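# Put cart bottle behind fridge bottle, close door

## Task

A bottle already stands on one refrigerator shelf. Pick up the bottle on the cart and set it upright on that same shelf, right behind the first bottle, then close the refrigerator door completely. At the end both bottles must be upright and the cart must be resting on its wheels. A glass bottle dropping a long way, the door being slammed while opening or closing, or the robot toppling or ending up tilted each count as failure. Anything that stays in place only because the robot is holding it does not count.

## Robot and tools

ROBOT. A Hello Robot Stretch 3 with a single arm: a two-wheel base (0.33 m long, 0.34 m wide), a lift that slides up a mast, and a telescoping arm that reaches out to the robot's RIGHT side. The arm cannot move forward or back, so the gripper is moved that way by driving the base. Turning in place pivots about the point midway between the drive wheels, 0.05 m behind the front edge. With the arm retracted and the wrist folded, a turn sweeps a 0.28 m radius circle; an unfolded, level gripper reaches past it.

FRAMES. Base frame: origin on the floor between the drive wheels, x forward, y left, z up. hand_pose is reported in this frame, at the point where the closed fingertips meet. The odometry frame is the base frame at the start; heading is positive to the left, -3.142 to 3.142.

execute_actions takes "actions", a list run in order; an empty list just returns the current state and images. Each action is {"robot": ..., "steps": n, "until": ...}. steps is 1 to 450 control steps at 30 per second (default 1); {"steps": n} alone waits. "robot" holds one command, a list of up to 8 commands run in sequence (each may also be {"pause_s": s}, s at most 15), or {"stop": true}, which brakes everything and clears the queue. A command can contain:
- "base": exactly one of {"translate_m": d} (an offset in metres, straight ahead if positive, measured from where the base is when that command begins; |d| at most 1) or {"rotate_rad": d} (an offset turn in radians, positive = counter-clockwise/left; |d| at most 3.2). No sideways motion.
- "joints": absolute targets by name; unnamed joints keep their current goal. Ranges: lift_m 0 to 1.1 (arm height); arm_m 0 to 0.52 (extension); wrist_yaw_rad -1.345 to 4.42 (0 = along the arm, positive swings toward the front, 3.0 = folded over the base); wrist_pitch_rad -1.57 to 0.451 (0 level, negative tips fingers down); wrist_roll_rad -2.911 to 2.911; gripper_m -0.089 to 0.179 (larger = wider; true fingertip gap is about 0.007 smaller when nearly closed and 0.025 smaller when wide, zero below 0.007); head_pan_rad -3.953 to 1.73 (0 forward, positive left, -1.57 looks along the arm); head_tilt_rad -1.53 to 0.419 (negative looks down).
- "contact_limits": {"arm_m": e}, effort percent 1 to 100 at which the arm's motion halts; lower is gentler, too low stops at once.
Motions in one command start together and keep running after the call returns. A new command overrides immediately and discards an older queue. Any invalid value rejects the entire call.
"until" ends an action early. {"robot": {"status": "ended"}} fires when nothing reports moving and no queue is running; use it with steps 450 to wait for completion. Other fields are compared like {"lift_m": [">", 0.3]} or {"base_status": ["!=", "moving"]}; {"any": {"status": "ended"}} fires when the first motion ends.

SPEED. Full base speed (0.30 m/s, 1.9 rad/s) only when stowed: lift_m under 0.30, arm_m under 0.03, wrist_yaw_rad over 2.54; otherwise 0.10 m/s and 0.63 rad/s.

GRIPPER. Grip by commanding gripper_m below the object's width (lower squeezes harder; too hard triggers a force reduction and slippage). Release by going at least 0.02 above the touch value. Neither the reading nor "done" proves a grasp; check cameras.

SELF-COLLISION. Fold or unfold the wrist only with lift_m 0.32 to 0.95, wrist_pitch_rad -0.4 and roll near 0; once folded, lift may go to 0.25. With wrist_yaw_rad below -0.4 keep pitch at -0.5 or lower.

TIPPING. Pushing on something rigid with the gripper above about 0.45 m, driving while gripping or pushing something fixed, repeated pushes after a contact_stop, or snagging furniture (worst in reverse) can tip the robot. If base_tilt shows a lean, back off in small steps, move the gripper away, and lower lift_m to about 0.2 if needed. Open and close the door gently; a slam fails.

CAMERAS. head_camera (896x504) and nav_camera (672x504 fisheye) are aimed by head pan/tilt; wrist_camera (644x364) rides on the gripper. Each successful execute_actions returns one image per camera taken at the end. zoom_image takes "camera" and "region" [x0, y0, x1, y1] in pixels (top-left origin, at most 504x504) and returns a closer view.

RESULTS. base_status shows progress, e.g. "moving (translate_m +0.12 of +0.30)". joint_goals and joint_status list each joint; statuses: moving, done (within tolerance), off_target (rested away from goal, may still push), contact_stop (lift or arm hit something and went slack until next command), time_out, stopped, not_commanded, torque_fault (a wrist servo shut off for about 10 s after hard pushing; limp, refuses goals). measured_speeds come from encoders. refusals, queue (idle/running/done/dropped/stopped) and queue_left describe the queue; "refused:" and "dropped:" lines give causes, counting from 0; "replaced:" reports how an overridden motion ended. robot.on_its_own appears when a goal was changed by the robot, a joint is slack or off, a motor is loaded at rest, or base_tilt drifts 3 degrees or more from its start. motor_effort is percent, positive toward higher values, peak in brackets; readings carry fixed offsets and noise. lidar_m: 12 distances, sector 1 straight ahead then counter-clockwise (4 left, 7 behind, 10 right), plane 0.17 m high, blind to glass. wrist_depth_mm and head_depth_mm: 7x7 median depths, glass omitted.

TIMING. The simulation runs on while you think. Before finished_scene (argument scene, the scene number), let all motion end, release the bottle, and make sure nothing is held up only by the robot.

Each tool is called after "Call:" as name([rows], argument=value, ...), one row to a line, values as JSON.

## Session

Call:
execute_actions([
  {"robot":{"joints":{"head_tilt_rad":-0.4}},"steps":60,"until":{"robot":{"status":"ended"}}},
])

Scene clock: 0.80 s.
robot.base_odometry: x=+0.000 y=+0.000 heading=+0.000 (m, m, rad; robot's odometry frame)
robot.turned_by_wheels: +0.000 (rad since the last result)
robot.turned_by_imu: +0.000 (rad since the last result)
robot.base_tilt: forward=-0.4 right=+1.2 (deg)
robot.lidar_m: 1.50 1.31 1.28 1.27 1.43 0.95 0.99 2.07 1.72 2.46 1.83 1.10
robot.head_depth_mm: 1209 1294 1374 870 1653 1672 1352 / 1231 1323 1393 860 1714 1662 1347 / 1252 1346 1414 855 1754 1651 1346 / 1257 1374 1437 849 1807 1653 1336 / 1280 1402 1465 895 1847 1645 1329 / 1300 1431 1481 888 1889 1632 1320 / 1345 1469 1445 939 1900 1566 1322
robot.base_status: not_commanded
robot.joint_positions: lift_m=+0.314 arm_m=+0.001 wrist_yaw_rad=+3.062 wrist_pitch_rad=-0.380 wrist_roll_rad=-0.020 gripper_m=+0.037 head_pan_rad=+0.016 head_tilt_rad=-0.395
robot.joint_goals: lift_m=+0.314 arm_m=+0.001 wrist_yaw_rad=+3.062 wrist_pitch_rad=-0.380 wrist_roll_rad=-0.020 gripper_m=+0.037 head_pan_rad=+0.016 head_tilt_rad=-0.400
robot.joint_status: lift_m=not_commanded arm_m=not_commanded wrist_yaw_rad=not_commanded wrist_pitch_rad=not_commanded wrist_roll_rad=not_commanded gripper_m=not_commanded head_pan_rad=not_commanded head_tilt_rad=done
robot.measured_speeds: translate_m=+0.000 rotate_rad=+0.000 lift_m=+0.000 arm_m=+0.000 wrist_yaw_rad=+0.000 wrist_pitch_rad=+0.000 wrist_roll_rad=+0.000 head_pan_rad=+0.000 head_tilt_rad=+0.000
robot: refusals=0 queue=done queue_left=0
robot.motor_effort: left_wheel=+0(0) right_wheel=+0(1) lift_m=+25(25) arm_m=+0(1) wrist_yaw_rad=+0(1) wrist_pitch_rad=+4(5) wrist_roll_rad=+0(0) gripper_m=+0(0) head_pan_rad=+0(0) head_tilt_rad=-3(22) (%)
robot.hand_pose: x=-0.0031 y=+0.0821 z=+0.3355 quat_wxyz=(+0.160, +0.692, +0.108, +0.696) (m; robot's base frame)
robot.wrist_depth_mm: - - - - - - - / - - - - - - - / - - - - - - - / 875 866 881 886 867 858 853 / 697 690 - 693 697 694 689 / 571 552 - 573 565 572 556 / 483 495 - - 476 474 471
pictures: head_camera (sideways: a quarter turn clockwise sets it upright), nav_camera (sideways: a quarter turn counterclockwise sets it upright), wrist_camera
Images, in order (width x height): head_camera 896x504, nav_camera 672x504, wrist_camera 644x364.

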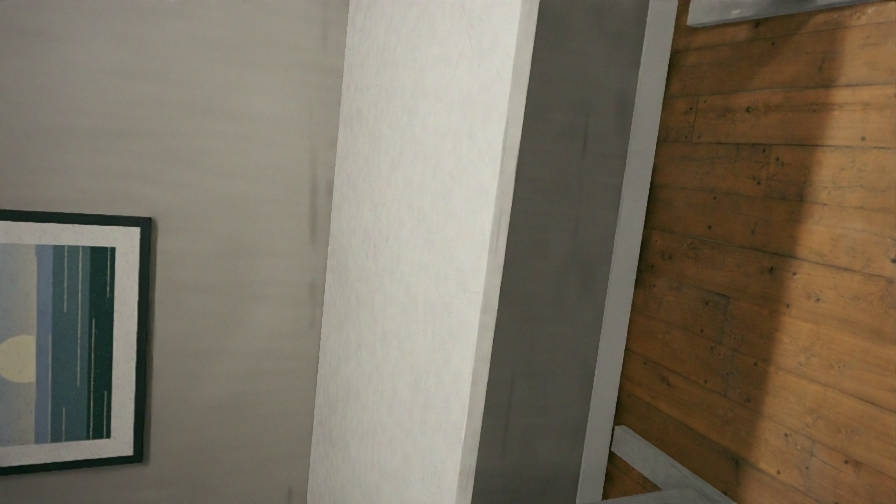

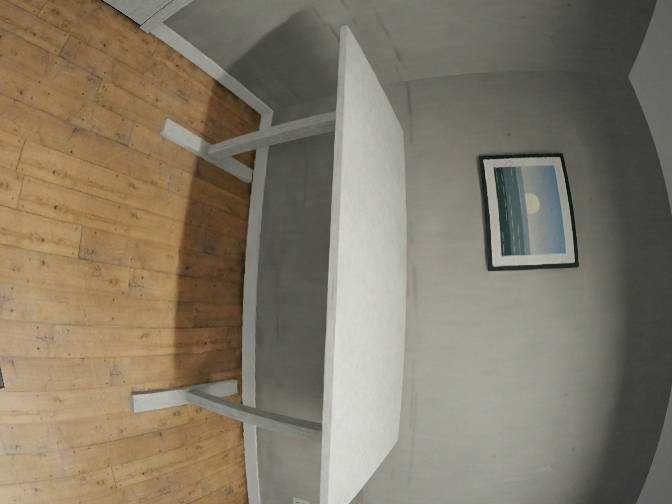

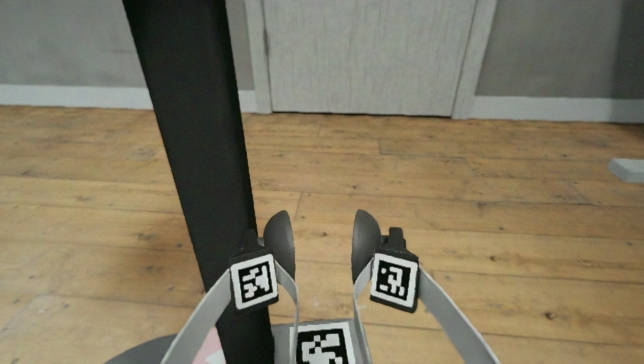

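Call:
execute_actions([
  {"robot":{"joints":{"head_pan_rad":-2.2,"head_tilt_rad":-0.35,"lift_m":0.27}},"steps":100,"until":{"robot":{"status":"ended"}}},
])

Call:
execute_actions([
  {"robot":{"joints":{"head_pan_rad":-3.35,"head_tilt_rad":-0.6}},"steps":100,"until":{"robot":{"status":"ended"}}},
])

Scene clock: 2.90 s.
robot.base_odometry: x=+0.000 y=+0.000 heading=+0.000 (m, m, rad; robot's odometry frame)
robot.turned_by_wheels: +0.000 (rad since the last result)
robot.turned_by_imu: +0.000 (rad since the last result)
robot.base_tilt: forward=-0.5 right=+1.3 (deg)
robot.lidar_m: 1.50 1.32 1.28 1.27 1.44 0.95 0.99 2.07 1.72 2.46 1.82 1.10
robot.head_depth_mm: 2717 2946 3256 3434 2311 1738 1389 / 2562 2812 3061 3238 2323 1725 1384 / 1509 1644 1871 2132 2180 1721 1377 / 2192 2355 2480 2530 2068 1711 1371 / 1776 1921 2083 2264 2255 1695 1358 / 2124 2262 2438 2631 2226 1697 1362 / 2034 2164 2324 2483 2231 1689 1348
robot.base_status: not_commanded
robot.joint_positions: lift_m=+0.270 arm_m=+0.001 wrist_yaw_rad=+3.062 wrist_pitch_rad=-0.381 wrist_roll_rad=-0.020 gripper_m=+0.037 head_pan_rad=-2.193 head_tilt_rad=-0.360
robot.joint_goals: lift_m=+0.270 arm_m=+0.001 wrist_yaw_rad=+3.062 wrist_pitch_rad=-0.381 wrist_roll_rad=-0.020 gripper_m=+0.037 head_pan_rad=-2.200 head_tilt_rad=-0.350
robot.joint_status: lift_m=done arm_m=not_commanded wrist_yaw_rad=not_commanded wrist_pitch_rad=not_commanded wrist_roll_rad=not_commanded gripper_m=not_commanded head_pan_rad=done head_tilt_rad=done
robot.measured_speeds: translate_m=+0.000 rotate_rad=+0.000 lift_m=+0.000 arm_m=+0.000 wrist_yaw_rad=+0.000 wrist_pitch_rad=+0.000 wrist_roll_rad=+0.000 head_pan_rad=+0.000 head_tilt_rad=+0.000
robot: refusals=0 queue=done queue_left=0
robot.motor_effort: left_wheel=+0(0) right_wheel=+1(1) lift_m=+23(24) arm_m=-1(1) wrist_yaw_rad=+1(0) wrist_pitch_rad=+5(5) wrist_roll_rad=+0(0) gripper_m=+0(0) head_pan_rad=-3(46) head_tilt_rad=+4(8) (%)
robot.hand_pose: x=-0.0032 y=+0.0820 z=+0.2912 quat_wxyz=(+0.161, +0.692, +0.108, +0.696) (m; robot's base frame)
robot.wrist_depth_mm: - - - - - - - / - - - - - - - / - - - - - - - / 804 780 798 781 788 803 768 / 621 617 - 609 639 622 614 / 503 517 - 521 513 510 505 / 447 - - - 435 434 433
pictures: head_camera (sideways: a quarter turn clockwise sets it upright), nav_camera (sideways: a quarter turn counterclockwise sets it upright), wrist_camera
Images, in order (width x height): head_camera 896x504, nav_camera 672x504, wrist_camera 644x364.

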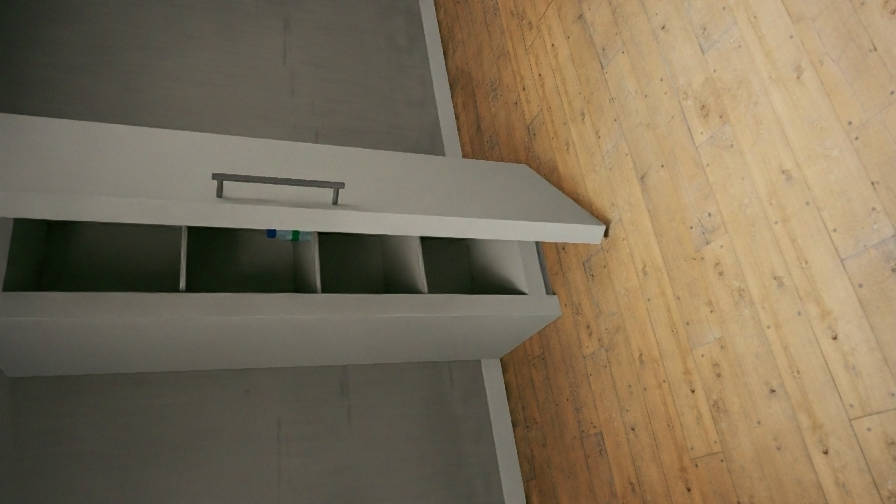

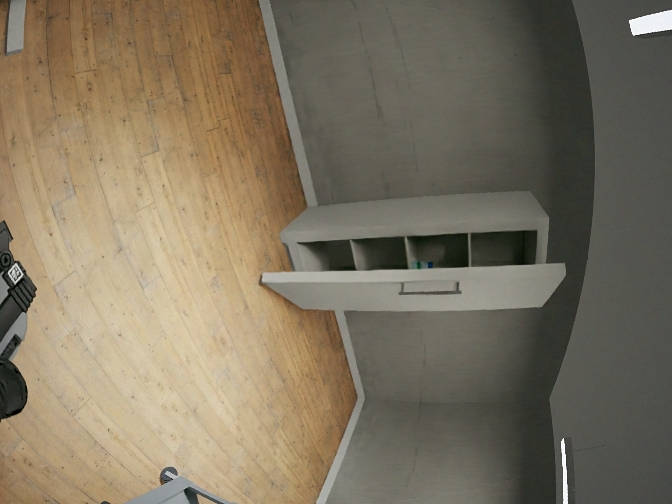

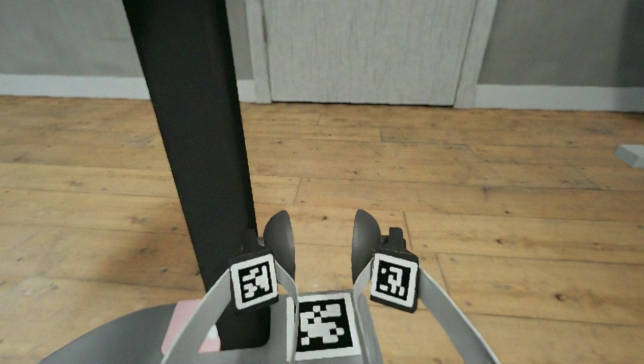

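Scene clock: 4.03 s.
robot.base_odometry: x=+0.000 y=+0.000 heading=+0.000 (m, m, rad; robot's odometry frame)
robot.turned_by_wheels: +0.000 (rad since the last result)
robot.turned_by_imu: +0.000 (rad since the last result)
robot.base_tilt: forward=-0.6 right=+1.3 (deg)
robot.lidar_m: 1.50 1.32 1.28 1.27 1.43 0.96 0.99 2.07 1.72 2.47 1.82 1.10
robot.head_depth_mm: 2761 3015 2983 2241 1732 1420 1207 / 2770 2988 1655 2132 1732 1417 1200 / 2754 2916 1259 1524 1620 1413 1193 / 2758 2927 1186 1404 1511 1407 1195 / 2738 3026 1314 1503 1604 1409 1185 / 2720 3035 1304 2000 1651 1399 1185 / 2722 3033 2956 2154 1679 1387 1180
robot.base_status: not_commanded
robot.joint_positions: lift_m=+0.270 arm_m=+0.001 wrist_yaw_rad=+3.062 wrist_pitch_rad=-0.381 wrist_roll_rad=-0.020 gripper_m=+0.037 head_pan_rad=-3.343 head_tilt_rad=-0.592
robot.joint_goals: lift_m=+0.270 arm_m=+0.001 wrist_yaw_rad=+3.062 wrist_pitch_rad=-0.381 wrist_roll_rad=-0.020 gripper_m=+0.037 head_pan_rad=-3.350 head_tilt_rad=-0.600
robot.joint_status: lift_m=done arm_m=not_commanded wrist_yaw_rad=not_commanded wrist_pitch_rad=not_commanded wrist_roll_rad=not_commanded gripper_m=not_commanded head_pan_rad=done head_tilt_rad=done
robot.measured_speeds: translate_m=+0.000 rotate_rad=+0.000 lift_m=+0.000 arm_m=+0.000 wrist_yaw_rad=+0.000 wrist_pitch_rad=+0.000 wrist_roll_rad=+0.000 head_pan_rad=+0.000 head_tilt_rad=+0.000
robot: refusals=0 queue=done queue_left=0
robot.motor_effort: left_wheel=-1(0) right_wheel=+1(1) lift_m=+22(22) arm_m=+0(0) wrist_yaw_rad=+0(1) wrist_pitch_rad=+5(5) wrist_roll_rad=+0(0) gripper_m=-1(0) head_pan_rad=-4(43) head_tilt_rad=-3(20) (%)
robot.hand_pose: x=-0.0032 y=+0.0820 z=+0.2912 quat_wxyz=(+0.161, +0.692, +0.108, +0.696) (m; robot's base frame)
robot.wrist_depth_mm: - - - - - - - / - - - - - - - / - - - - - - - / 773 780 776 788 788 775 793 / 618 613 - 604 641 624 604 / 514 502 - 529 521 511 510 / 450 - - - 430 434 429
pictures: head_camera (sideways: a quarter turn clockwise sets it upright), nav_camera (sideways: a quarter turn counterclockwise sets it upright), wrist_camera
Images, in order (width x height): head_camera 896x504, nav_camera 672x504, wrist_camera 644x364.

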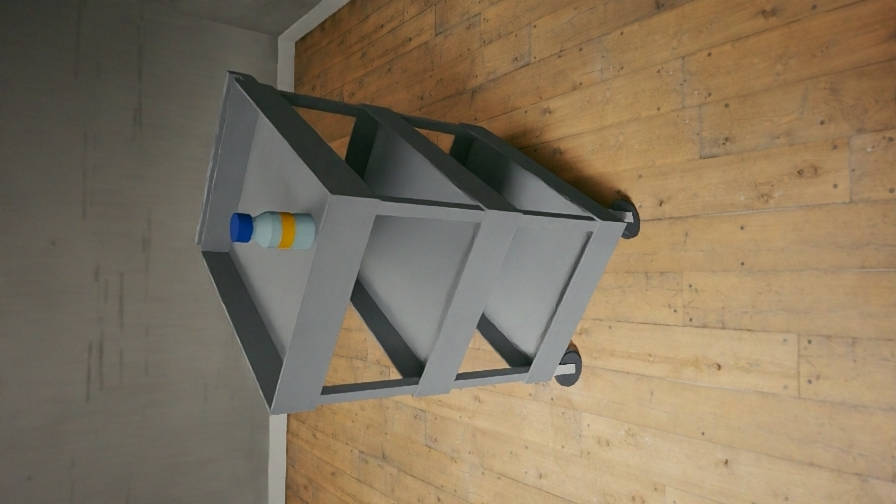

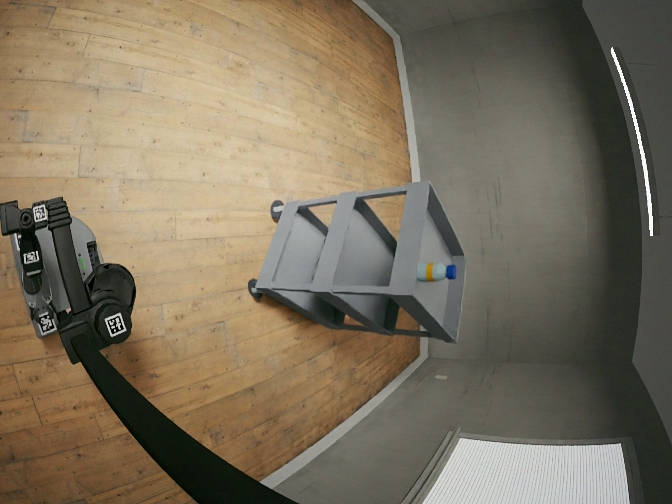

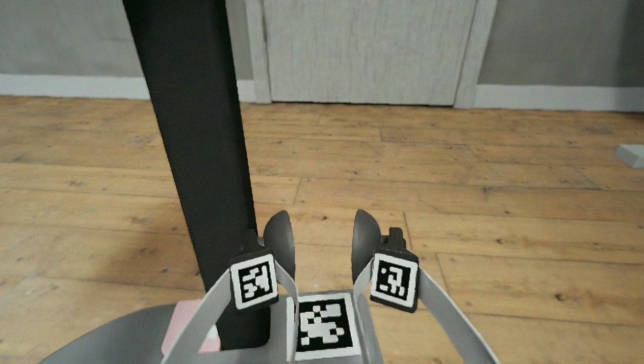

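Call:
execute_actions([
  {"robot":[{"base":{"rotate_rad":-0.23},"joints":{"head_pan_rad":-1.57,"head_tilt_rad":-0.7}},{"base":{"translate_m":-0.45}},{"base":{"rotate_rad":-1.57}},{"joints":{"lift_m":0.9,"wrist_pitch_rad":-0.4,"wrist_roll_rad":0}},{"joints":{"wrist_yaw_rad":0,"gripper_m":0.17}},{"joints":{"wrist_pitch_rad":0,"lift_m":0.84}}],"steps":450,"until":{"robot":{"status":"ended"}}},
  {"steps":450,"until":{"robot":{"status":"ended"}}},
])

Scene clock: 22.40 s.
robot.base_odometry: x=-0.438 y=+0.103 heading=-1.800 (m, m, rad; robot's odometry frame)
robot.turned_by_wheels: -1.800 (rad since the last result)
robot.turned_by_imu: -1.800 (rad since the last result)
robot.base_tilt: forward=-0.4 right=+1.3 (deg)
robot.lidar_m: 1.56 2.55 1.55 1.53 1.89 1.32 1.24 1.31 0.67 0.51 0.67 1.65
robot.head_depth_mm: 2434 2715 2454 1958 1601 1418 - / 2426 2661 1020 1287 1547 - - / 2428 2594 974 769 1092 - - / 2407 1215 809 709 1055 - - / 2399 2605 959 743 1024 1240 1147 / 2366 2671 917 1061 1074 1263 1141 / 2352 2641 874 1041 1514 1313 1136
robot.base_status: done (rotate_rad -1.5698 of -1.5700)
robot.joint_positions: lift_m=+0.840 arm_m=+0.001 wrist_yaw_rad=+0.002 wrist_pitch_rad=-0.025 wrist_roll_rad=-0.003 gripper_m=+0.170 head_pan_rad=-1.577 head_tilt_rad=-0.692
robot.joint_goals: lift_m=+0.840 arm_m=+0.001 wrist_yaw_rad=+0.000 wrist_pitch_rad=+0.000 wrist_roll_rad=+0.000 gripper_m=+0.170 head_pan_rad=-1.570 head_tilt_rad=-0.700
robot.joint_status: lift_m=done arm_m=not_commanded wrist_yaw_rad=done wrist_pitch_rad=done wrist_roll_rad=done gripper_m=done head_pan_rad=done head_tilt_rad=done
robot.measured_speeds: translate_m=+0.000 rotate_rad=+0.000 lift_m=+0.000 arm_m=+0.000 wrist_yaw_rad=+0.000 wrist_pitch_rad=+0.000 wrist_roll_rad=+0.000 head_pan_rad=+0.000 head_tilt_rad=+0.000
robot: refusals=0 queue=done queue_left=0
robot.motor_effort: left_wheel=+3(11) right_wheel=-4(12) lift_m=+22(28) arm_m=-1(1) wrist_yaw_rad=-1(0) wrist_pitch_rad=+9(10) wrist_roll_rad=+1(2) gripper_m=+0(84) head_pan_rad=+3(45) head_tilt_rad=-4(14) (%)
robot.hand_pose: x=-0.0210 y=-0.4018 z=+0.9483 quat_wxyz=(+0.708, +0.010, -0.706, -0.009) (m; robot's base frame)
robot.wrist_depth_mm: - - - - - - - / - - - - - - - / - - - - - - - / - - - 922 896 - - / - 594 653 540 619 - - / - 446 392 338 394 - - / - - 767 335 322 - -
pictures: head_camera (sideways: a quarter turn clockwise sets it upright), nav_camera (sideways: a quarter turn counterclockwise sets it upright), wrist_camera
Images, in order (width x height): head_camera 896x504, nav_camera 672x504, wrist_camera 644x364.

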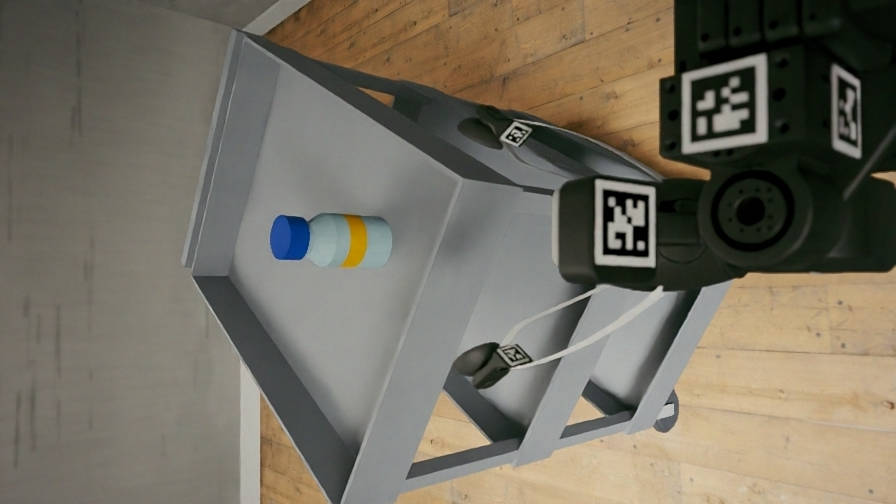

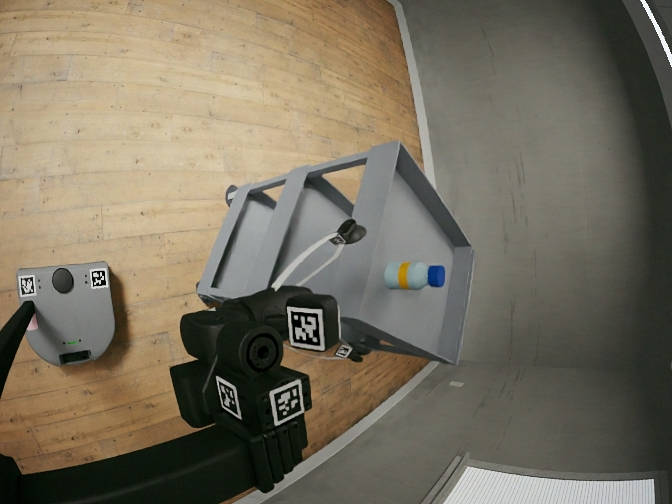

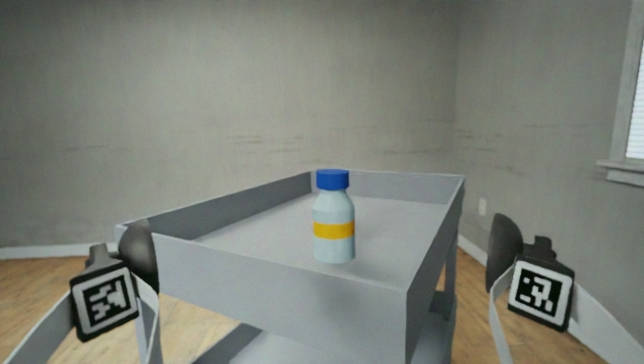

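Call:
execute_actions([
  {"robot":[{"base":{"translate_m":-0.015},"joints":{"arm_m":0.3,"wrist_pitch_rad":-0.3,"lift_m":0.86}}],"steps":450,"until":{"robot":{"status":"ended"}}},
])

Scene clock: 26.13 s.
robot.base_odometry: x=-0.435 y=+0.117 heading=-1.800 (m, m, rad; robot's odometry frame)
robot.turned_by_wheels: +0.000 (rad since the last result)
robot.turned_by_imu: +0.001 (rad since the last result)
robot.base_tilt: forward=-0.4 right=+1.3 (deg)
robot.lidar_m: 1.58 2.56 1.55 1.54 1.87 1.30 1.23 1.29 0.72 0.50 0.66 1.67
robot.head_depth_mm: 2444 2688 2464 2114 - - 1170 / 2408 2635 1077 - 1556 1339 1155 / 2406 2586 - 735 1059 1303 1157 / 2393 1210 1028 686 973 1123 1148 / 2387 2592 978 742 1021 1244 1143 / 2363 2671 930 1070 1073 1261 1142 / 2345 2647 873 967 1475 1312 1140
robot.base_status: done (translate_m -0.0150 of -0.0150)
robot.joint_positions: lift_m=+0.860 arm_m=+0.300 wrist_yaw_rad=+0.000 wrist_pitch_rad=-0.314 wrist_roll_rad=-0.003 gripper_m=+0.170 head_pan_rad=-1.577 head_tilt_rad=-0.692
robot.joint_goals: lift_m=+0.860 arm_m=+0.300 wrist_yaw_rad=+0.000 wrist_pitch_rad=-0.300 wrist_roll_rad=+0.000 gripper_m=+0.170 head_pan_rad=-1.570 head_tilt_rad=-0.700
robot.joint_status: lift_m=done arm_m=done wrist_yaw_rad=done wrist_pitch_rad=done wrist_roll_rad=done gripper_m=done head_pan_rad=done head_tilt_rad=done
robot.measured_speeds: translate_m=+0.000 rotate_rad=+0.000 lift_m=+0.000 arm_m=+0.000 wrist_yaw_rad=+0.000 wrist_pitch_rad=+0.000 wrist_roll_rad=+0.000 head_pan_rad=+0.000 head_tilt_rad=+0.000
robot: refusals=0 queue=done queue_left=0
robot.motor_effort: left_wheel=+3(3) right_wheel=-3(8) lift_m=+26(26) arm_m=+4(11) wrist_yaw_rad=-1(2) wrist_pitch_rad=+5(9) wrist_roll_rad=+1(1) gripper_m=+0(0) head_pan_rad=+3(4) head_tilt_rad=-4(4) (%)
robot.hand_pose: x=-0.0214 y=-0.6810 z=+0.8966 quat_wxyz=(+0.700, +0.111, -0.697, -0.111) (m; robot's base frame)
robot.wrist_depth_mm: - - - - - - - / - - - - - - - / - - 586 215 576 530 - / - 405 474 202 450 418 - / 323 369 347 206 336 336 - / 291 282 281 228 275 270 - / 230 234 234 232 230 230 192
pictures: head_camera (sideways: a quarter turn clockwise sets it upright), nav_camera (sideways: a quarter turn counterclockwise sets it upright), wrist_camera
Images, in order (width x height): head_camera 896x504, nav_camera 672x504, wrist_camera 644x364.

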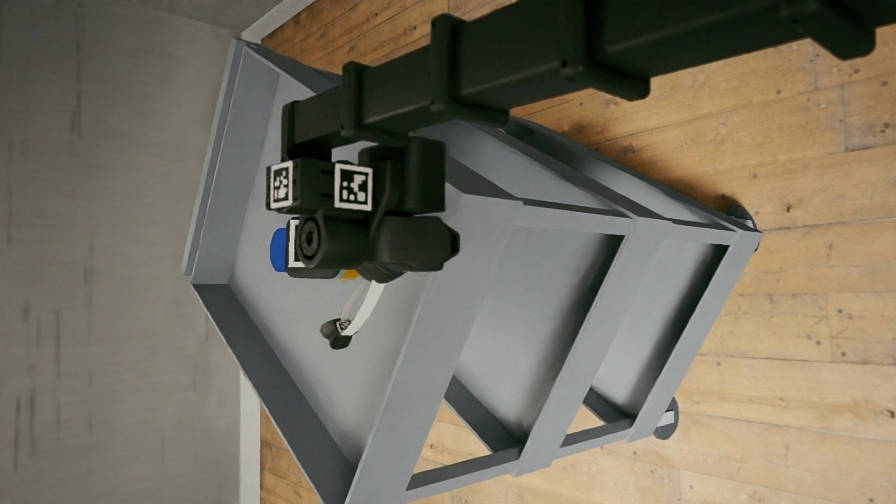

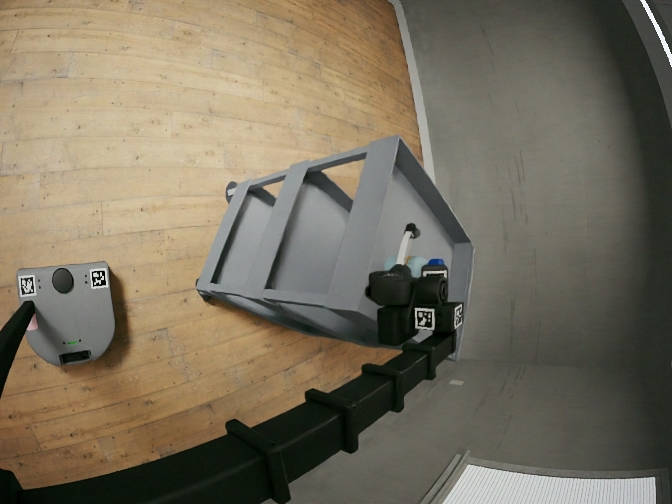

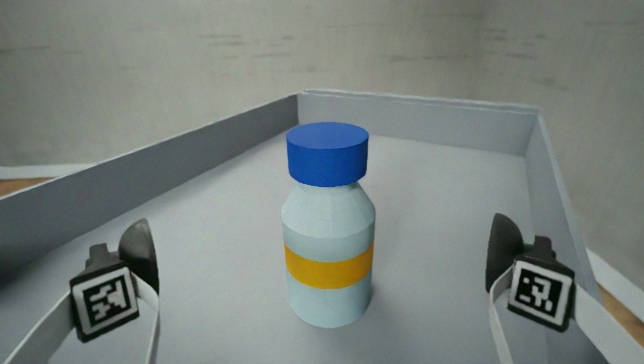

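Call:
execute_actions([
  {"robot":[{"joints":{"arm_m":0.365,"lift_m":0.825}}],"steps":450,"until":{"robot":{"status":"ended"}}},
])

Scene clock: 27.90 s.
robot.base_odometry: x=-0.435 y=+0.117 heading=-1.800 (m, m, rad; robot's odometry frame)
robot.turned_by_wheels: +0.000 (rad since the last result)
robot.turned_by_imu: +0.000 (rad since the last result)
robot.base_tilt: forward=-0.5 right=+1.3 (deg)
robot.lidar_m: 1.57 2.56 1.55 1.54 1.87 1.30 1.23 1.29 0.72 0.50 0.66 1.67
robot.head_depth_mm: 2435 2684 2459 2033 - - - / 2424 2653 1072 - 1506 1306 1159 / 2410 2585 - 748 1061 1304 1151 / 2394 1204 1050 688 969 1120 1143 / 2372 2594 980 742 1021 1239 1144 / 2369 2679 930 1070 1068 1263 1136 / 2332 2658 874 964 1470 1311 1137
robot.base_status: done (translate_m -0.0150 of -0.0150)
robot.joint_positions: lift_m=+0.825 arm_m=+0.365 wrist_yaw_rad=+0.000 wrist_pitch_rad=-0.314 wrist_roll_rad=-0.003 gripper_m=+0.170 head_pan_rad=-1.577 head_tilt_rad=-0.692
robot.joint_goals: lift_m=+0.825 arm_m=+0.365 wrist_yaw_rad=+0.000 wrist_pitch_rad=-0.300 wrist_roll_rad=+0.000 gripper_m=+0.170 head_pan_rad=-1.570 head_tilt_rad=-0.700
robot.joint_status: lift_m=done arm_m=done wrist_yaw_rad=done wrist_pitch_rad=done wrist_roll_rad=done gripper_m=done head_pan_rad=done head_tilt_rad=done
robot.measured_speeds: translate_m=+0.000 rotate_rad=+0.000 lift_m=+0.000 arm_m=+0.000 wrist_yaw_rad=+0.000 wrist_pitch_rad=+0.000 wrist_roll_rad=+0.000 head_pan_rad=+0.000 head_tilt_rad=+0.000
robot: refusals=0 queue=done queue_left=0
robot.motor_effort: left_wheel=+3(3) right_wheel=-3(4) lift_m=+22(25) arm_m=+5(4) wrist_yaw_rad=-1(0) wrist_pitch_rad=+5(5) wrist_roll_rad=+1(1) gripper_m=-1(0) head_pan_rad=+3(3) head_tilt_rad=-4(3) (%)
robot.hand_pose: x=-0.0214 y=-0.7459 z=+0.8617 quat_wxyz=(+0.700, +0.111, -0.697, -0.111) (m; robot's base frame)
robot.wrist_depth_mm: - - - - - - - / - - - - - - - / - 397 472 113 500 455 442 / 296 352 386 124 359 370 294 / 284 308 289 130 260 296 256 / 243 234 232 135 222 224 217 / 191 196 196 150 187 190 184
pictures: head_camera (sideways: a quarter turn clockwise sets it upright), nav_camera (sideways: a quarter turn counterclockwise sets it upright), wrist_camera
Images, in order (width x height): head_camera 896x504, nav_camera 672x504, wrist_camera 644x364.

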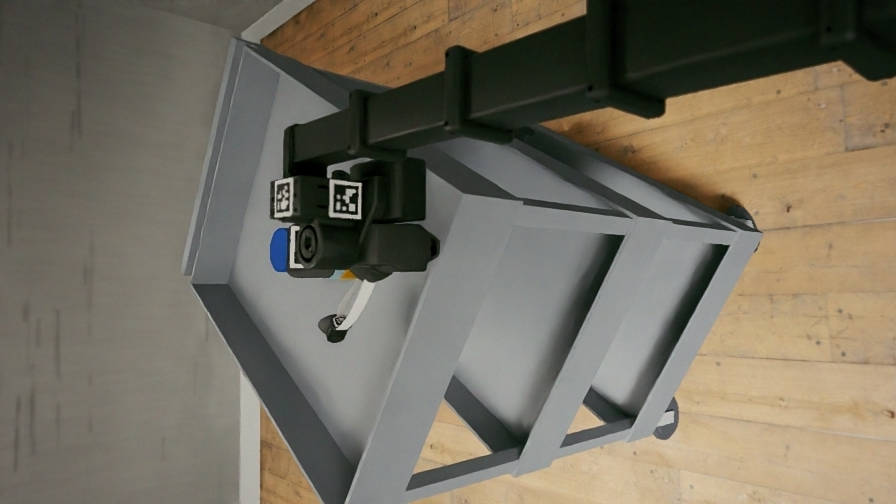

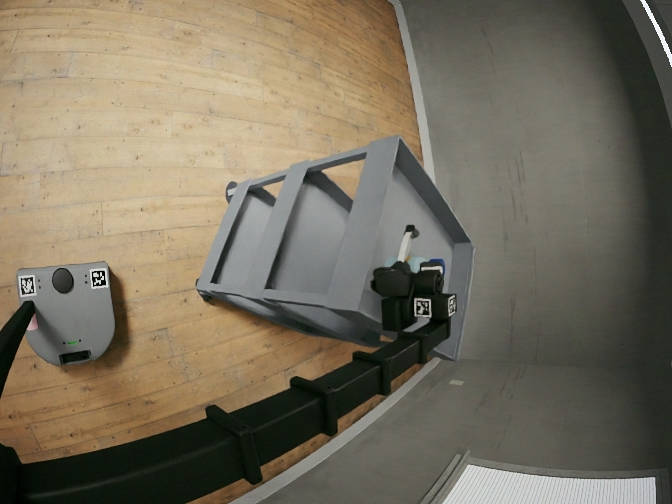

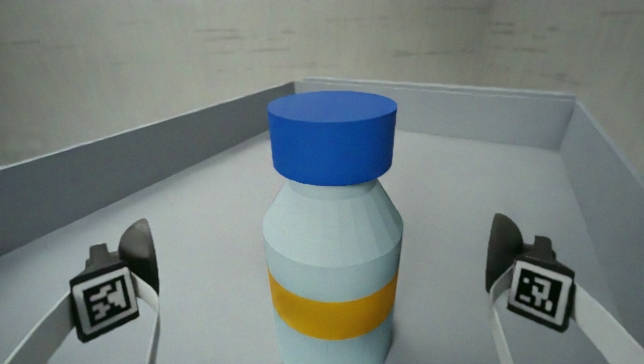

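Call:
execute_actions([
  {"robot":[{"joints":{"arm_m":0.355,"lift_m":0.812}},{"joints":{"gripper_m":0.03}},{"joints":{"lift_m":0.93}},{"joints":{"arm_m":0.0}},{"joints":{"wrist_yaw_rad":2.9},"base":{"rotate_rad":0.184}},{"joints":{"lift_m":0.285},"base":{"translate_m":0.65}},{"base":{"translate_m":1.0}},{"base":{"rotate_rad":1.486},"joints":{"head_pan_rad":-2.5,"head_tilt_rad":-0.8}}],"steps":450,"until":{"robot":{"status":"ended"}}},
  {"steps":450,"until":{"robot":{"status":"ended"}}},
  {"steps":450,"until":{"robot":{"status":"ended"}}},
])

Scene clock: 54.77 s.
robot.base_odometry: x=-0.509 y=-1.531 heading=-0.130 (m, m, rad; robot's odometry frame)
robot.turned_by_wheels: +1.670 (rad since the last result)
robot.turned_by_imu: +1.692 (rad since the last result)
robot.base_tilt: forward=-0.5 right=+1.2 (deg)
robot.lidar_m: 1.71 1.68 2.65 2.86 2.16 3.10 0.63 0.60 0.79 0.87 0.92 1.34
robot.head_depth_mm: 904 932 1185 1310 1263 1211 1126 / 512 664 1196 1465 1450 1272 1143 / 521 592 698 874 1334 1268 1137 / 567 651 765 925 1171 1268 1145 / 621 724 865 1076 1374 1268 1146 / 686 813 994 1287 1452 1255 1110 / 768 917 1064 1230 1380 1258 1103
robot.base_status: done (rotate_rad +1.4858 of +1.4860)
robot.joint_positions: lift_m=+0.285 arm_m=+0.001 wrist_yaw_rad=+2.900 wrist_pitch_rad=-0.364 wrist_roll_rad=+0.002 gripper_m=+0.031 head_pan_rad=-2.493 head_tilt_rad=-0.791
robot.joint_goals: lift_m=+0.285 arm_m=+0.000 wrist_yaw_rad=+2.900 wrist_pitch_rad=-0.300 wrist_roll_rad=+0.000 gripper_m=+0.030 head_pan_rad=-2.500 head_tilt_rad=-0.800
robot.joint_status: lift_m=done arm_m=done wrist_yaw_rad=done wrist_pitch_rad=done wrist_roll_rad=done gripper_m=done head_pan_rad=done head_tilt_rad=done
robot.measured_speeds: translate_m=+0.000 rotate_rad=+0.000 lift_m=+0.000 arm_m=+0.000 wrist_yaw_rad=+0.000 wrist_pitch_rad=+0.000 wrist_roll_rad=+0.000 head_pan_rad=+0.000 head_tilt_rad=+0.000
robot: refusals=0 queue=done queue_left=0
robot.motor_effort: left_wheel=-4(11) right_wheel=+5(16) lift_m=+26(31) arm_m=-5(3) wrist_yaw_rad=+0(7) wrist_pitch_rad=+23(24) wrist_roll_rad=-1(3) gripper_m=-14(89) head_pan_rad=-3(45) head_tilt_rad=-4(15) (%)
robot.hand_pose: x=+0.0340 y=+0.0777 z=+0.3099 quat_wxyz=(+0.211, +0.706, +0.043, +0.675) (m; robot's base frame)
robot.wrist_depth_mm: - - - - - - - / - - - 142 - - - / - - - 126 - - - / 866 - 829 136 822 817 799 / 684 - 653 134 649 625 648 / 562 535 - 144 494 530 524 / 467 477 - 156 448 447 446
pictures: head_camera (sideways: a quarter turn clockwise sets it upright), nav_camera (sideways: a quarter turn counterclockwise sets it upright), wrist_camera
Images, in order (width x height): head_camera 896x504, nav_camera 672x504, wrist_camera 644x364.

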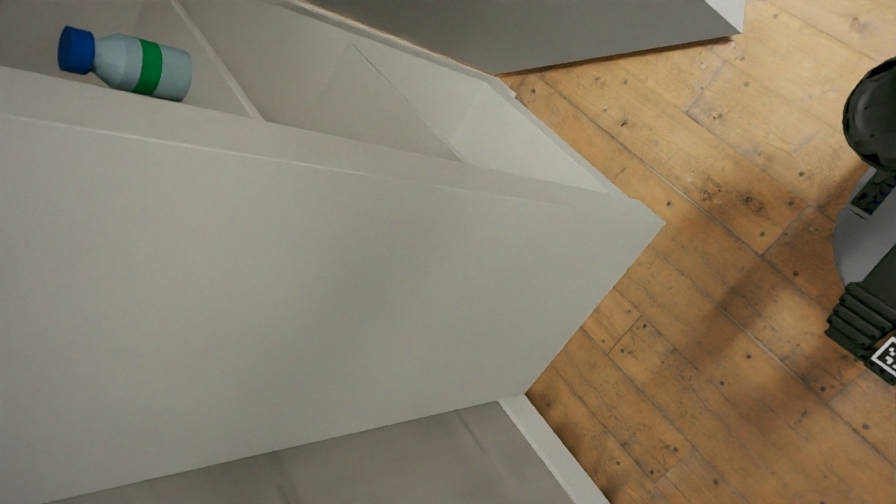

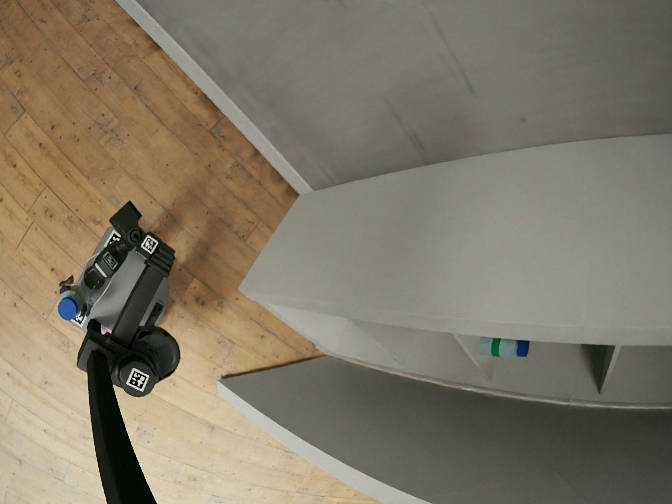

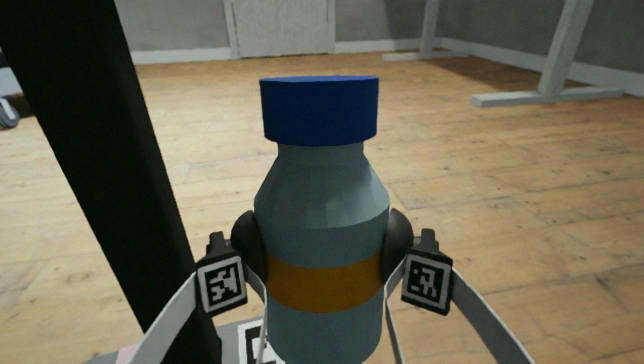

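Call:
execute_actions([
  {"robot":[{"joints":{"lift_m":0.4}},{"base":{"translate_m":-0.78},"joints":{"lift_m":0.98,"wrist_yaw_rad":1.5,"head_pan_rad":-1.7,"head_tilt_rad":-0.75}}],"steps":450,"until":{"robot":{"status":"ended"}}},
])

Scene clock: 67.60 s.
robot.base_odometry: x=-1.283 y=-1.430 heading=-0.130 (m, m, rad; robot's odometry frame)
robot.turned_by_wheels: +0.000 (rad since the last result)
robot.turned_by_imu: -0.005 (rad since the last result)
robot.base_tilt: forward=-0.4 right=+1.3 (deg)
robot.lidar_m: 2.49 2.34 2.97 1.42 0.35 0.28 0.28 0.31 0.40 0.58 0.31 1.24
robot.head_depth_mm: 567 604 596 - 638 648 761 / 579 665 727 - 831 762 987 / 574 658 703 - - 736 1036 / 569 653 674 - - 727 1021 / 564 645 669 541 - - 997 / 560 639 662 531 454 - 974 / 555 624 637 529 457 - 773
robot.base_status: done (translate_m -0.7800 of -0.7800)
robot.joint_positions: lift_m=+0.980 arm_m=+0.001 wrist_yaw_rad=+1.500 wrist_pitch_rad=-0.365 wrist_roll_rad=+0.002 gripper_m=+0.031 head_pan_rad=-1.705 head_tilt_rad=-0.753
robot.joint_goals: lift_m=+0.980 arm_m=+0.000 wrist_yaw_rad=+1.500 wrist_pitch_rad=-0.300 wrist_roll_rad=+0.000 gripper_m=+0.030 head_pan_rad=-1.700 head_tilt_rad=-0.750
robot.joint_status: lift_m=done arm_m=done wrist_yaw_rad=done wrist_pitch_rad=done wrist_roll_rad=done gripper_m=done head_pan_rad=done head_tilt_rad=done
robot.measured_speeds: translate_m=+0.000 rotate_rad=+0.000 lift_m=+0.000 arm_m=+0.000 wrist_yaw_rad=+0.000 wrist_pitch_rad=+0.000 wrist_roll_rad=+0.000 head_pan_rad=+0.000 head_tilt_rad=+0.000
robot: refusals=0 queue=done queue_left=0
robot.motor_effort: left_wheel=-2(23) right_wheel=+3(13) lift_m=+30(34) arm_m=-4(5) wrist_yaw_rad=+0(2) wrist_pitch_rad=+24(24) wrist_roll_rad=-1(1) gripper_m=-15(15) head_pan_rad=+2(42) head_tilt_rad=+0(7) (%)
robot.hand_pose: x=+0.2087 y=-0.1628 z=+1.0044 quat_wxyz=(+0.596, +0.568, -0.421, +0.379) (m; robot's base frame)
robot.wrist_depth_mm: - - - - - - 121 / - - - 142 - - 122 / - - - 126 - 183 123 / - - - 136 - 183 123 / - - - 134 - 186 128 / - - - 143 - 181 138 / - - - 155 - 176 157
pictures: head_camera (sideways: a quarter turn clockwise sets it upright), nav_camera (sideways: a quarter turn counterclockwise sets it upright), wrist_camera
Images, in order (width x height): head_camera 896x504, nav_camera 672x504, wrist_camera 644x364.

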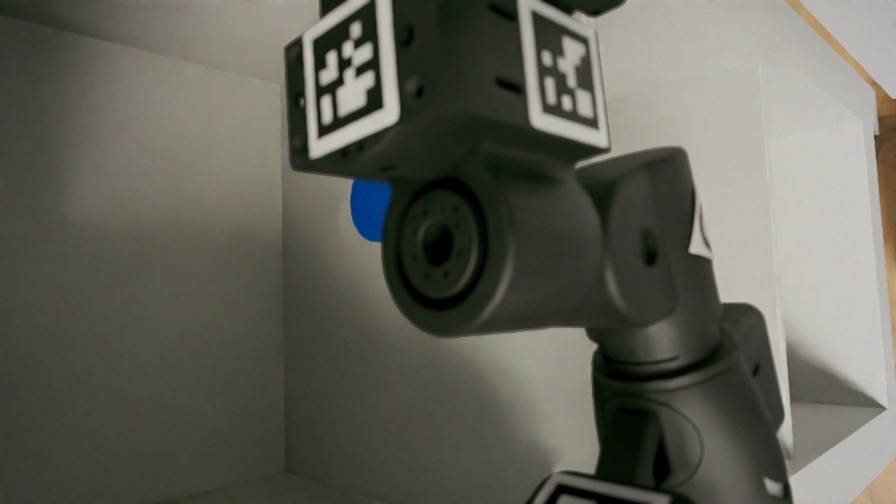

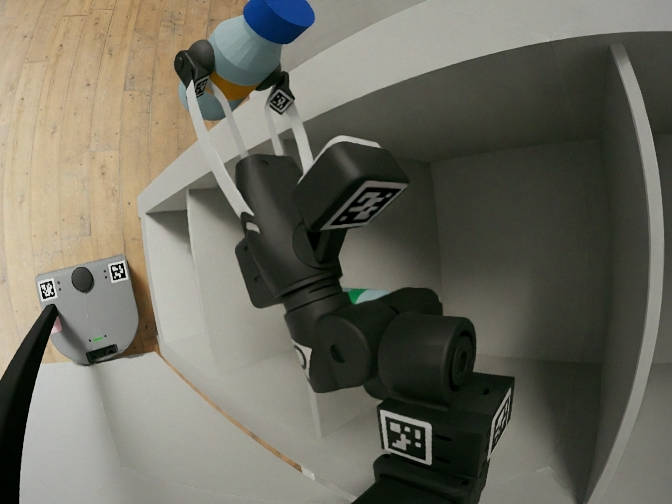

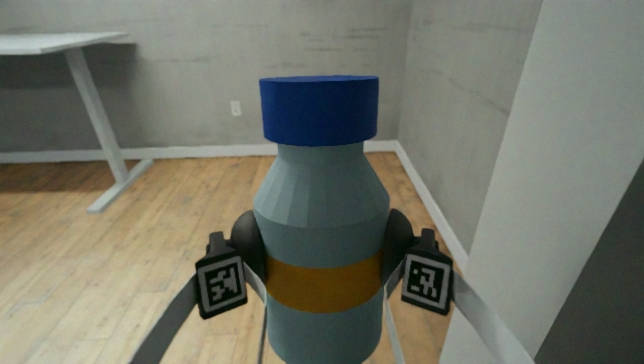

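Call:
execute_actions([
  {"robot":[{"base":{"translate_m":-0.09},"joints":{"head_pan_rad":-2.4,"head_tilt_rad":-1.1}}],"steps":450,"until":{"robot":{"status":"ended"}}},
])

Scene clock: 75.00 s.
robot.base_odometry: x=-1.328 y=-1.424 heading=-0.143 (m, m, rad; robot's odometry frame)
robot.turned_by_wheels: -0.013 (rad since the last result)
robot.turned_by_imu: -0.001 (rad since the last result)
robot.base_tilt: forward=-0.5 right=+1.4 (deg)
robot.lidar_m: 2.52 2.37 2.98 1.41 0.37 0.28 0.28 0.29 0.36 0.67 0.33 0.38
robot.head_depth_mm: - - - - 585 814 1109 / 288 - - 576 720 1036 1116 / - - - 659 934 - 1072 / - - 589 778 1182 - 1067 / - - 624 806 1168 1200 1088 / - - 453 815 1109 1140 1081 / - - 432 791 749 1061 1081
robot.base_status: time_out (translate_m -0.0457 of -0.0457)
robot.joint_positions: lift_m=+0.980 arm_m=+0.001 wrist_yaw_rad=+1.500 wrist_pitch_rad=-0.367 wrist_roll_rad=+0.002 gripper_m=+0.031 head_pan_rad=-2.394 head_tilt_rad=-1.089
robot.joint_goals: lift_m=+0.980 arm_m=+0.000 wrist_yaw_rad=+1.500 wrist_pitch_rad=-0.300 wrist_roll_rad=+0.000 gripper_m=+0.030 head_pan_rad=-2.400 head_tilt_rad=-1.100
robot.joint_status: lift_m=done arm_m=done wrist_yaw_rad=done wrist_pitch_rad=done wrist_roll_rad=done gripper_m=done head_pan_rad=done head_tilt_rad=done
robot.measured_speeds: translate_m=+0.000 rotate_rad=+0.000 lift_m=+0.000 arm_m=+0.000 wrist_yaw_rad=+0.000 wrist_pitch_rad=+0.000 wrist_roll_rad=+0.000 head_pan_rad=+0.000 head_tilt_rad=+0.000
robot: refusals=0 queue=dropped queue_left=0
robot.motor_effort: left_wheel=+0(93) right_wheel=+0(100) lift_m=+28(30) arm_m=-3(3) wrist_yaw_rad=+0(2) wrist_pitch_rad=+24(25) wrist_roll_rad=-1(1) gripper_m=-14(14) head_pan_rad=-3(41) head_tilt_rad=-5(26) (%)
robot.hand_pose: x=+0.2086 y=-0.1628 z=+1.0042 quat_wxyz=(+0.597, +0.568, -0.421, +0.379) (m; robot's base frame)
robot.wrist_depth_mm: - - - - - 174 118 / - - - 144 - 176 125 / - - - 126 - 178 135 / - - - 136 - 180 147 / - - - 134 - 180 163 / - - - 144 252 186 184 / - - - 155 322 210 210
pictures: head_camera (sideways: a quarter turn clockwise sets it upright), nav_camera (sideways: a quarter turn counterclockwise sets it upright), wrist_camera
Images, in order (width x height): head_camera 896x504, nav_camera 672x504, wrist_camera 644x364.

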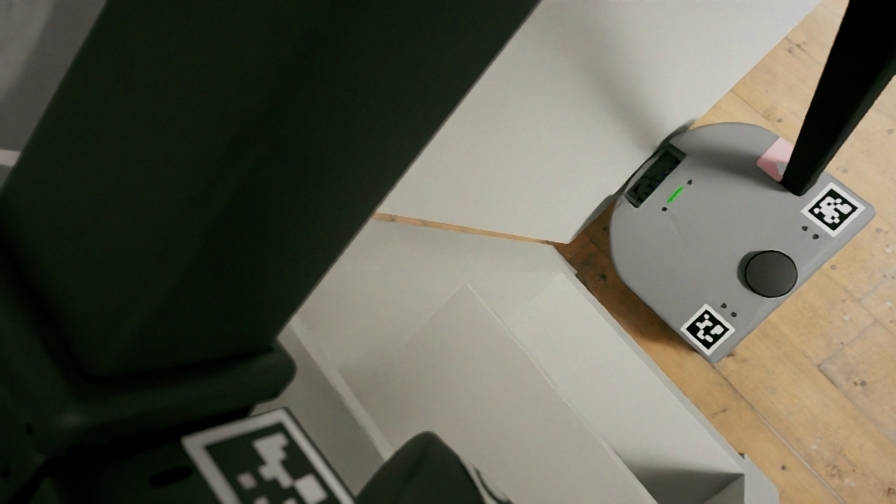

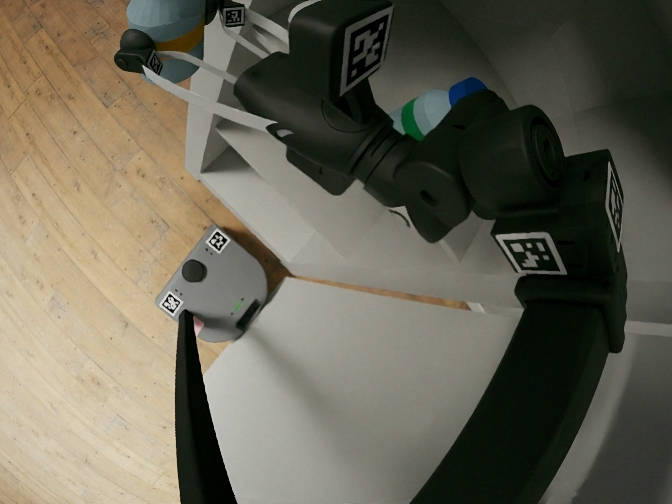

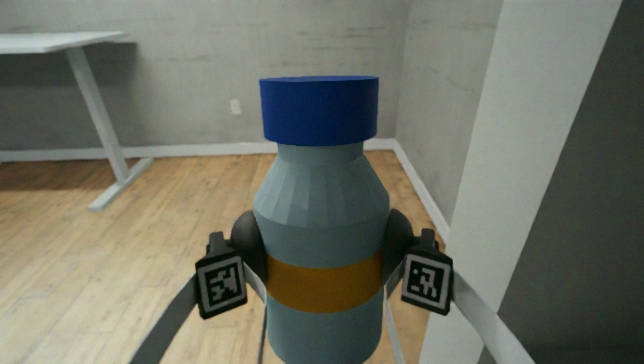

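Call:
execute_actions([
  {"robot":[{"base":{"translate_m":0.01},"joints":{"wrist_yaw_rad":2.0,"head_pan_rad":-1.0,"head_tilt_rad":-0.8}},{"base":{"rotate_rad":-0.5}},{"joints":{"wrist_yaw_rad":1.1}}],"steps":450,"until":{"robot":{"status":"ended"}}},
])

Scene clock: 81.10 s.
robot.base_odometry: x=-1.318 y=-1.426 heading=-0.643 (m, m, rad; robot's odometry frame)
robot.turned_by_wheels: -0.500 (rad since the last result)
robot.turned_by_imu: -0.499 (rad since the last result)
robot.base_tilt: forward=-0.5 right=+1.2 (deg)
robot.lidar_m: 1.27 2.51 2.36 2.98 1.52 0.38 0.29 0.29 0.31 0.38 0.61 0.33
robot.head_depth_mm: 555 640 636 517 457 - 804 / 561 647 641 - - 715 1024 / 567 656 627 - - 757 1041 / 575 663 622 386 801 753 1056 / 581 673 335 349 798 766 1055 / 557 605 579 503 659 749 1053 / 425 446 471 476 504 643 1087
robot.base_status: done (rotate_rad -0.4998 of -0.5000)
robot.joint_positions: lift_m=+0.980 arm_m=+0.001 wrist_yaw_rad=+1.101 wrist_pitch_rad=-0.367 wrist_roll_rad=+0.002 gripper_m=+0.031 head_pan_rad=-1.007 head_tilt_rad=-0.804
robot.joint_goals: lift_m=+0.980 arm_m=+0.000 wrist_yaw_rad=+1.100 wrist_pitch_rad=-0.300 wrist_roll_rad=+0.000 gripper_m=+0.030 head_pan_rad=-1.000 head_tilt_rad=-0.800
robot.joint_status: lift_m=done arm_m=done wrist_yaw_rad=done wrist_pitch_rad=done wrist_roll_rad=done gripper_m=done head_pan_rad=done head_tilt_rad=done
robot.measured_speeds: translate_m=+0.000 rotate_rad=+0.000 lift_m=+0.000 arm_m=+0.000 wrist_yaw_rad=+0.000 wrist_pitch_rad=+0.000 wrist_roll_rad=+0.000 head_pan_rad=+0.000 head_tilt_rad=+0.000
robot: refusals=0 queue=done queue_left=0
robot.motor_effort: left_wheel=+3(7) right_wheel=-4(9) lift_m=+28(28) arm_m=-3(4) wrist_yaw_rad=+0(3) wrist_pitch_rad=+24(24) wrist_roll_rad=-1(1) gripper_m=-14(15) head_pan_rad=+3(45) head_tilt_rad=+1(19) (%)
robot.hand_pose: x=+0.1841 y=-0.2509 z=+1.0042 quat_wxyz=(+0.660, +0.474, -0.525, +0.253) (m; robot's base frame)
robot.wrist_depth_mm: 167 193 243 328 440 384 343 / 178 202 252 144 472 411 357 / 213 210 261 126 503 439 376 / - 220 279 136 412 406 131 / - 242 275 135 323 294 103 / - 269 207 143 245 133 99 / - - 244 155 222 125 111
pictures: head_camera (sideways: a quarter turn clockwise sets it upright), nav_camera (sideways: a quarter turn counterclockwise sets it upright), wrist_camera
Images, in order (width x height): head_camera 896x504, nav_camera 672x504, wrist_camera 644x364.

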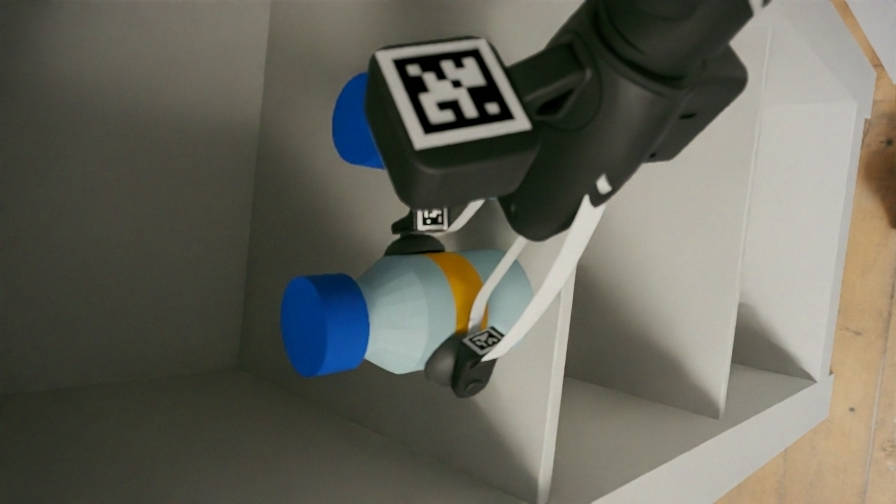

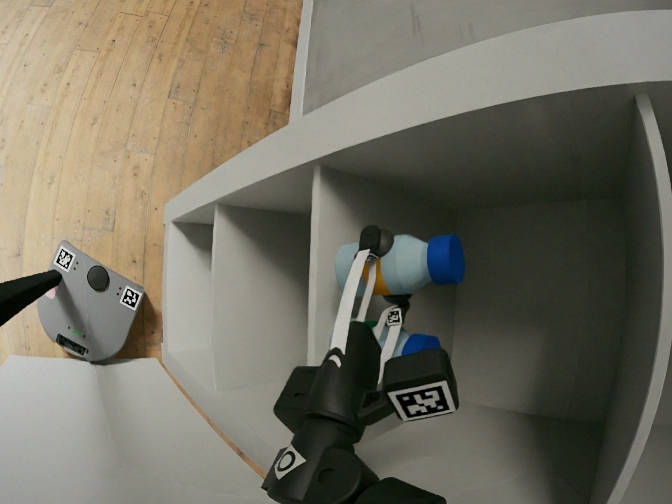

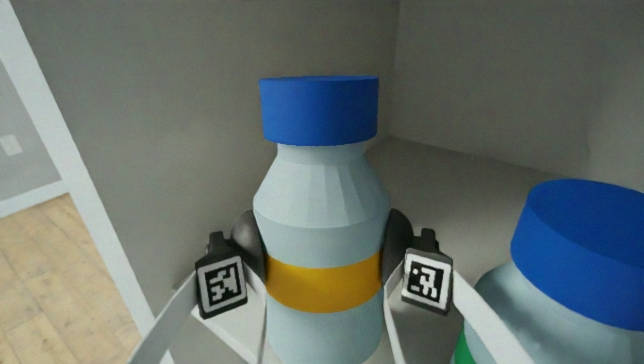

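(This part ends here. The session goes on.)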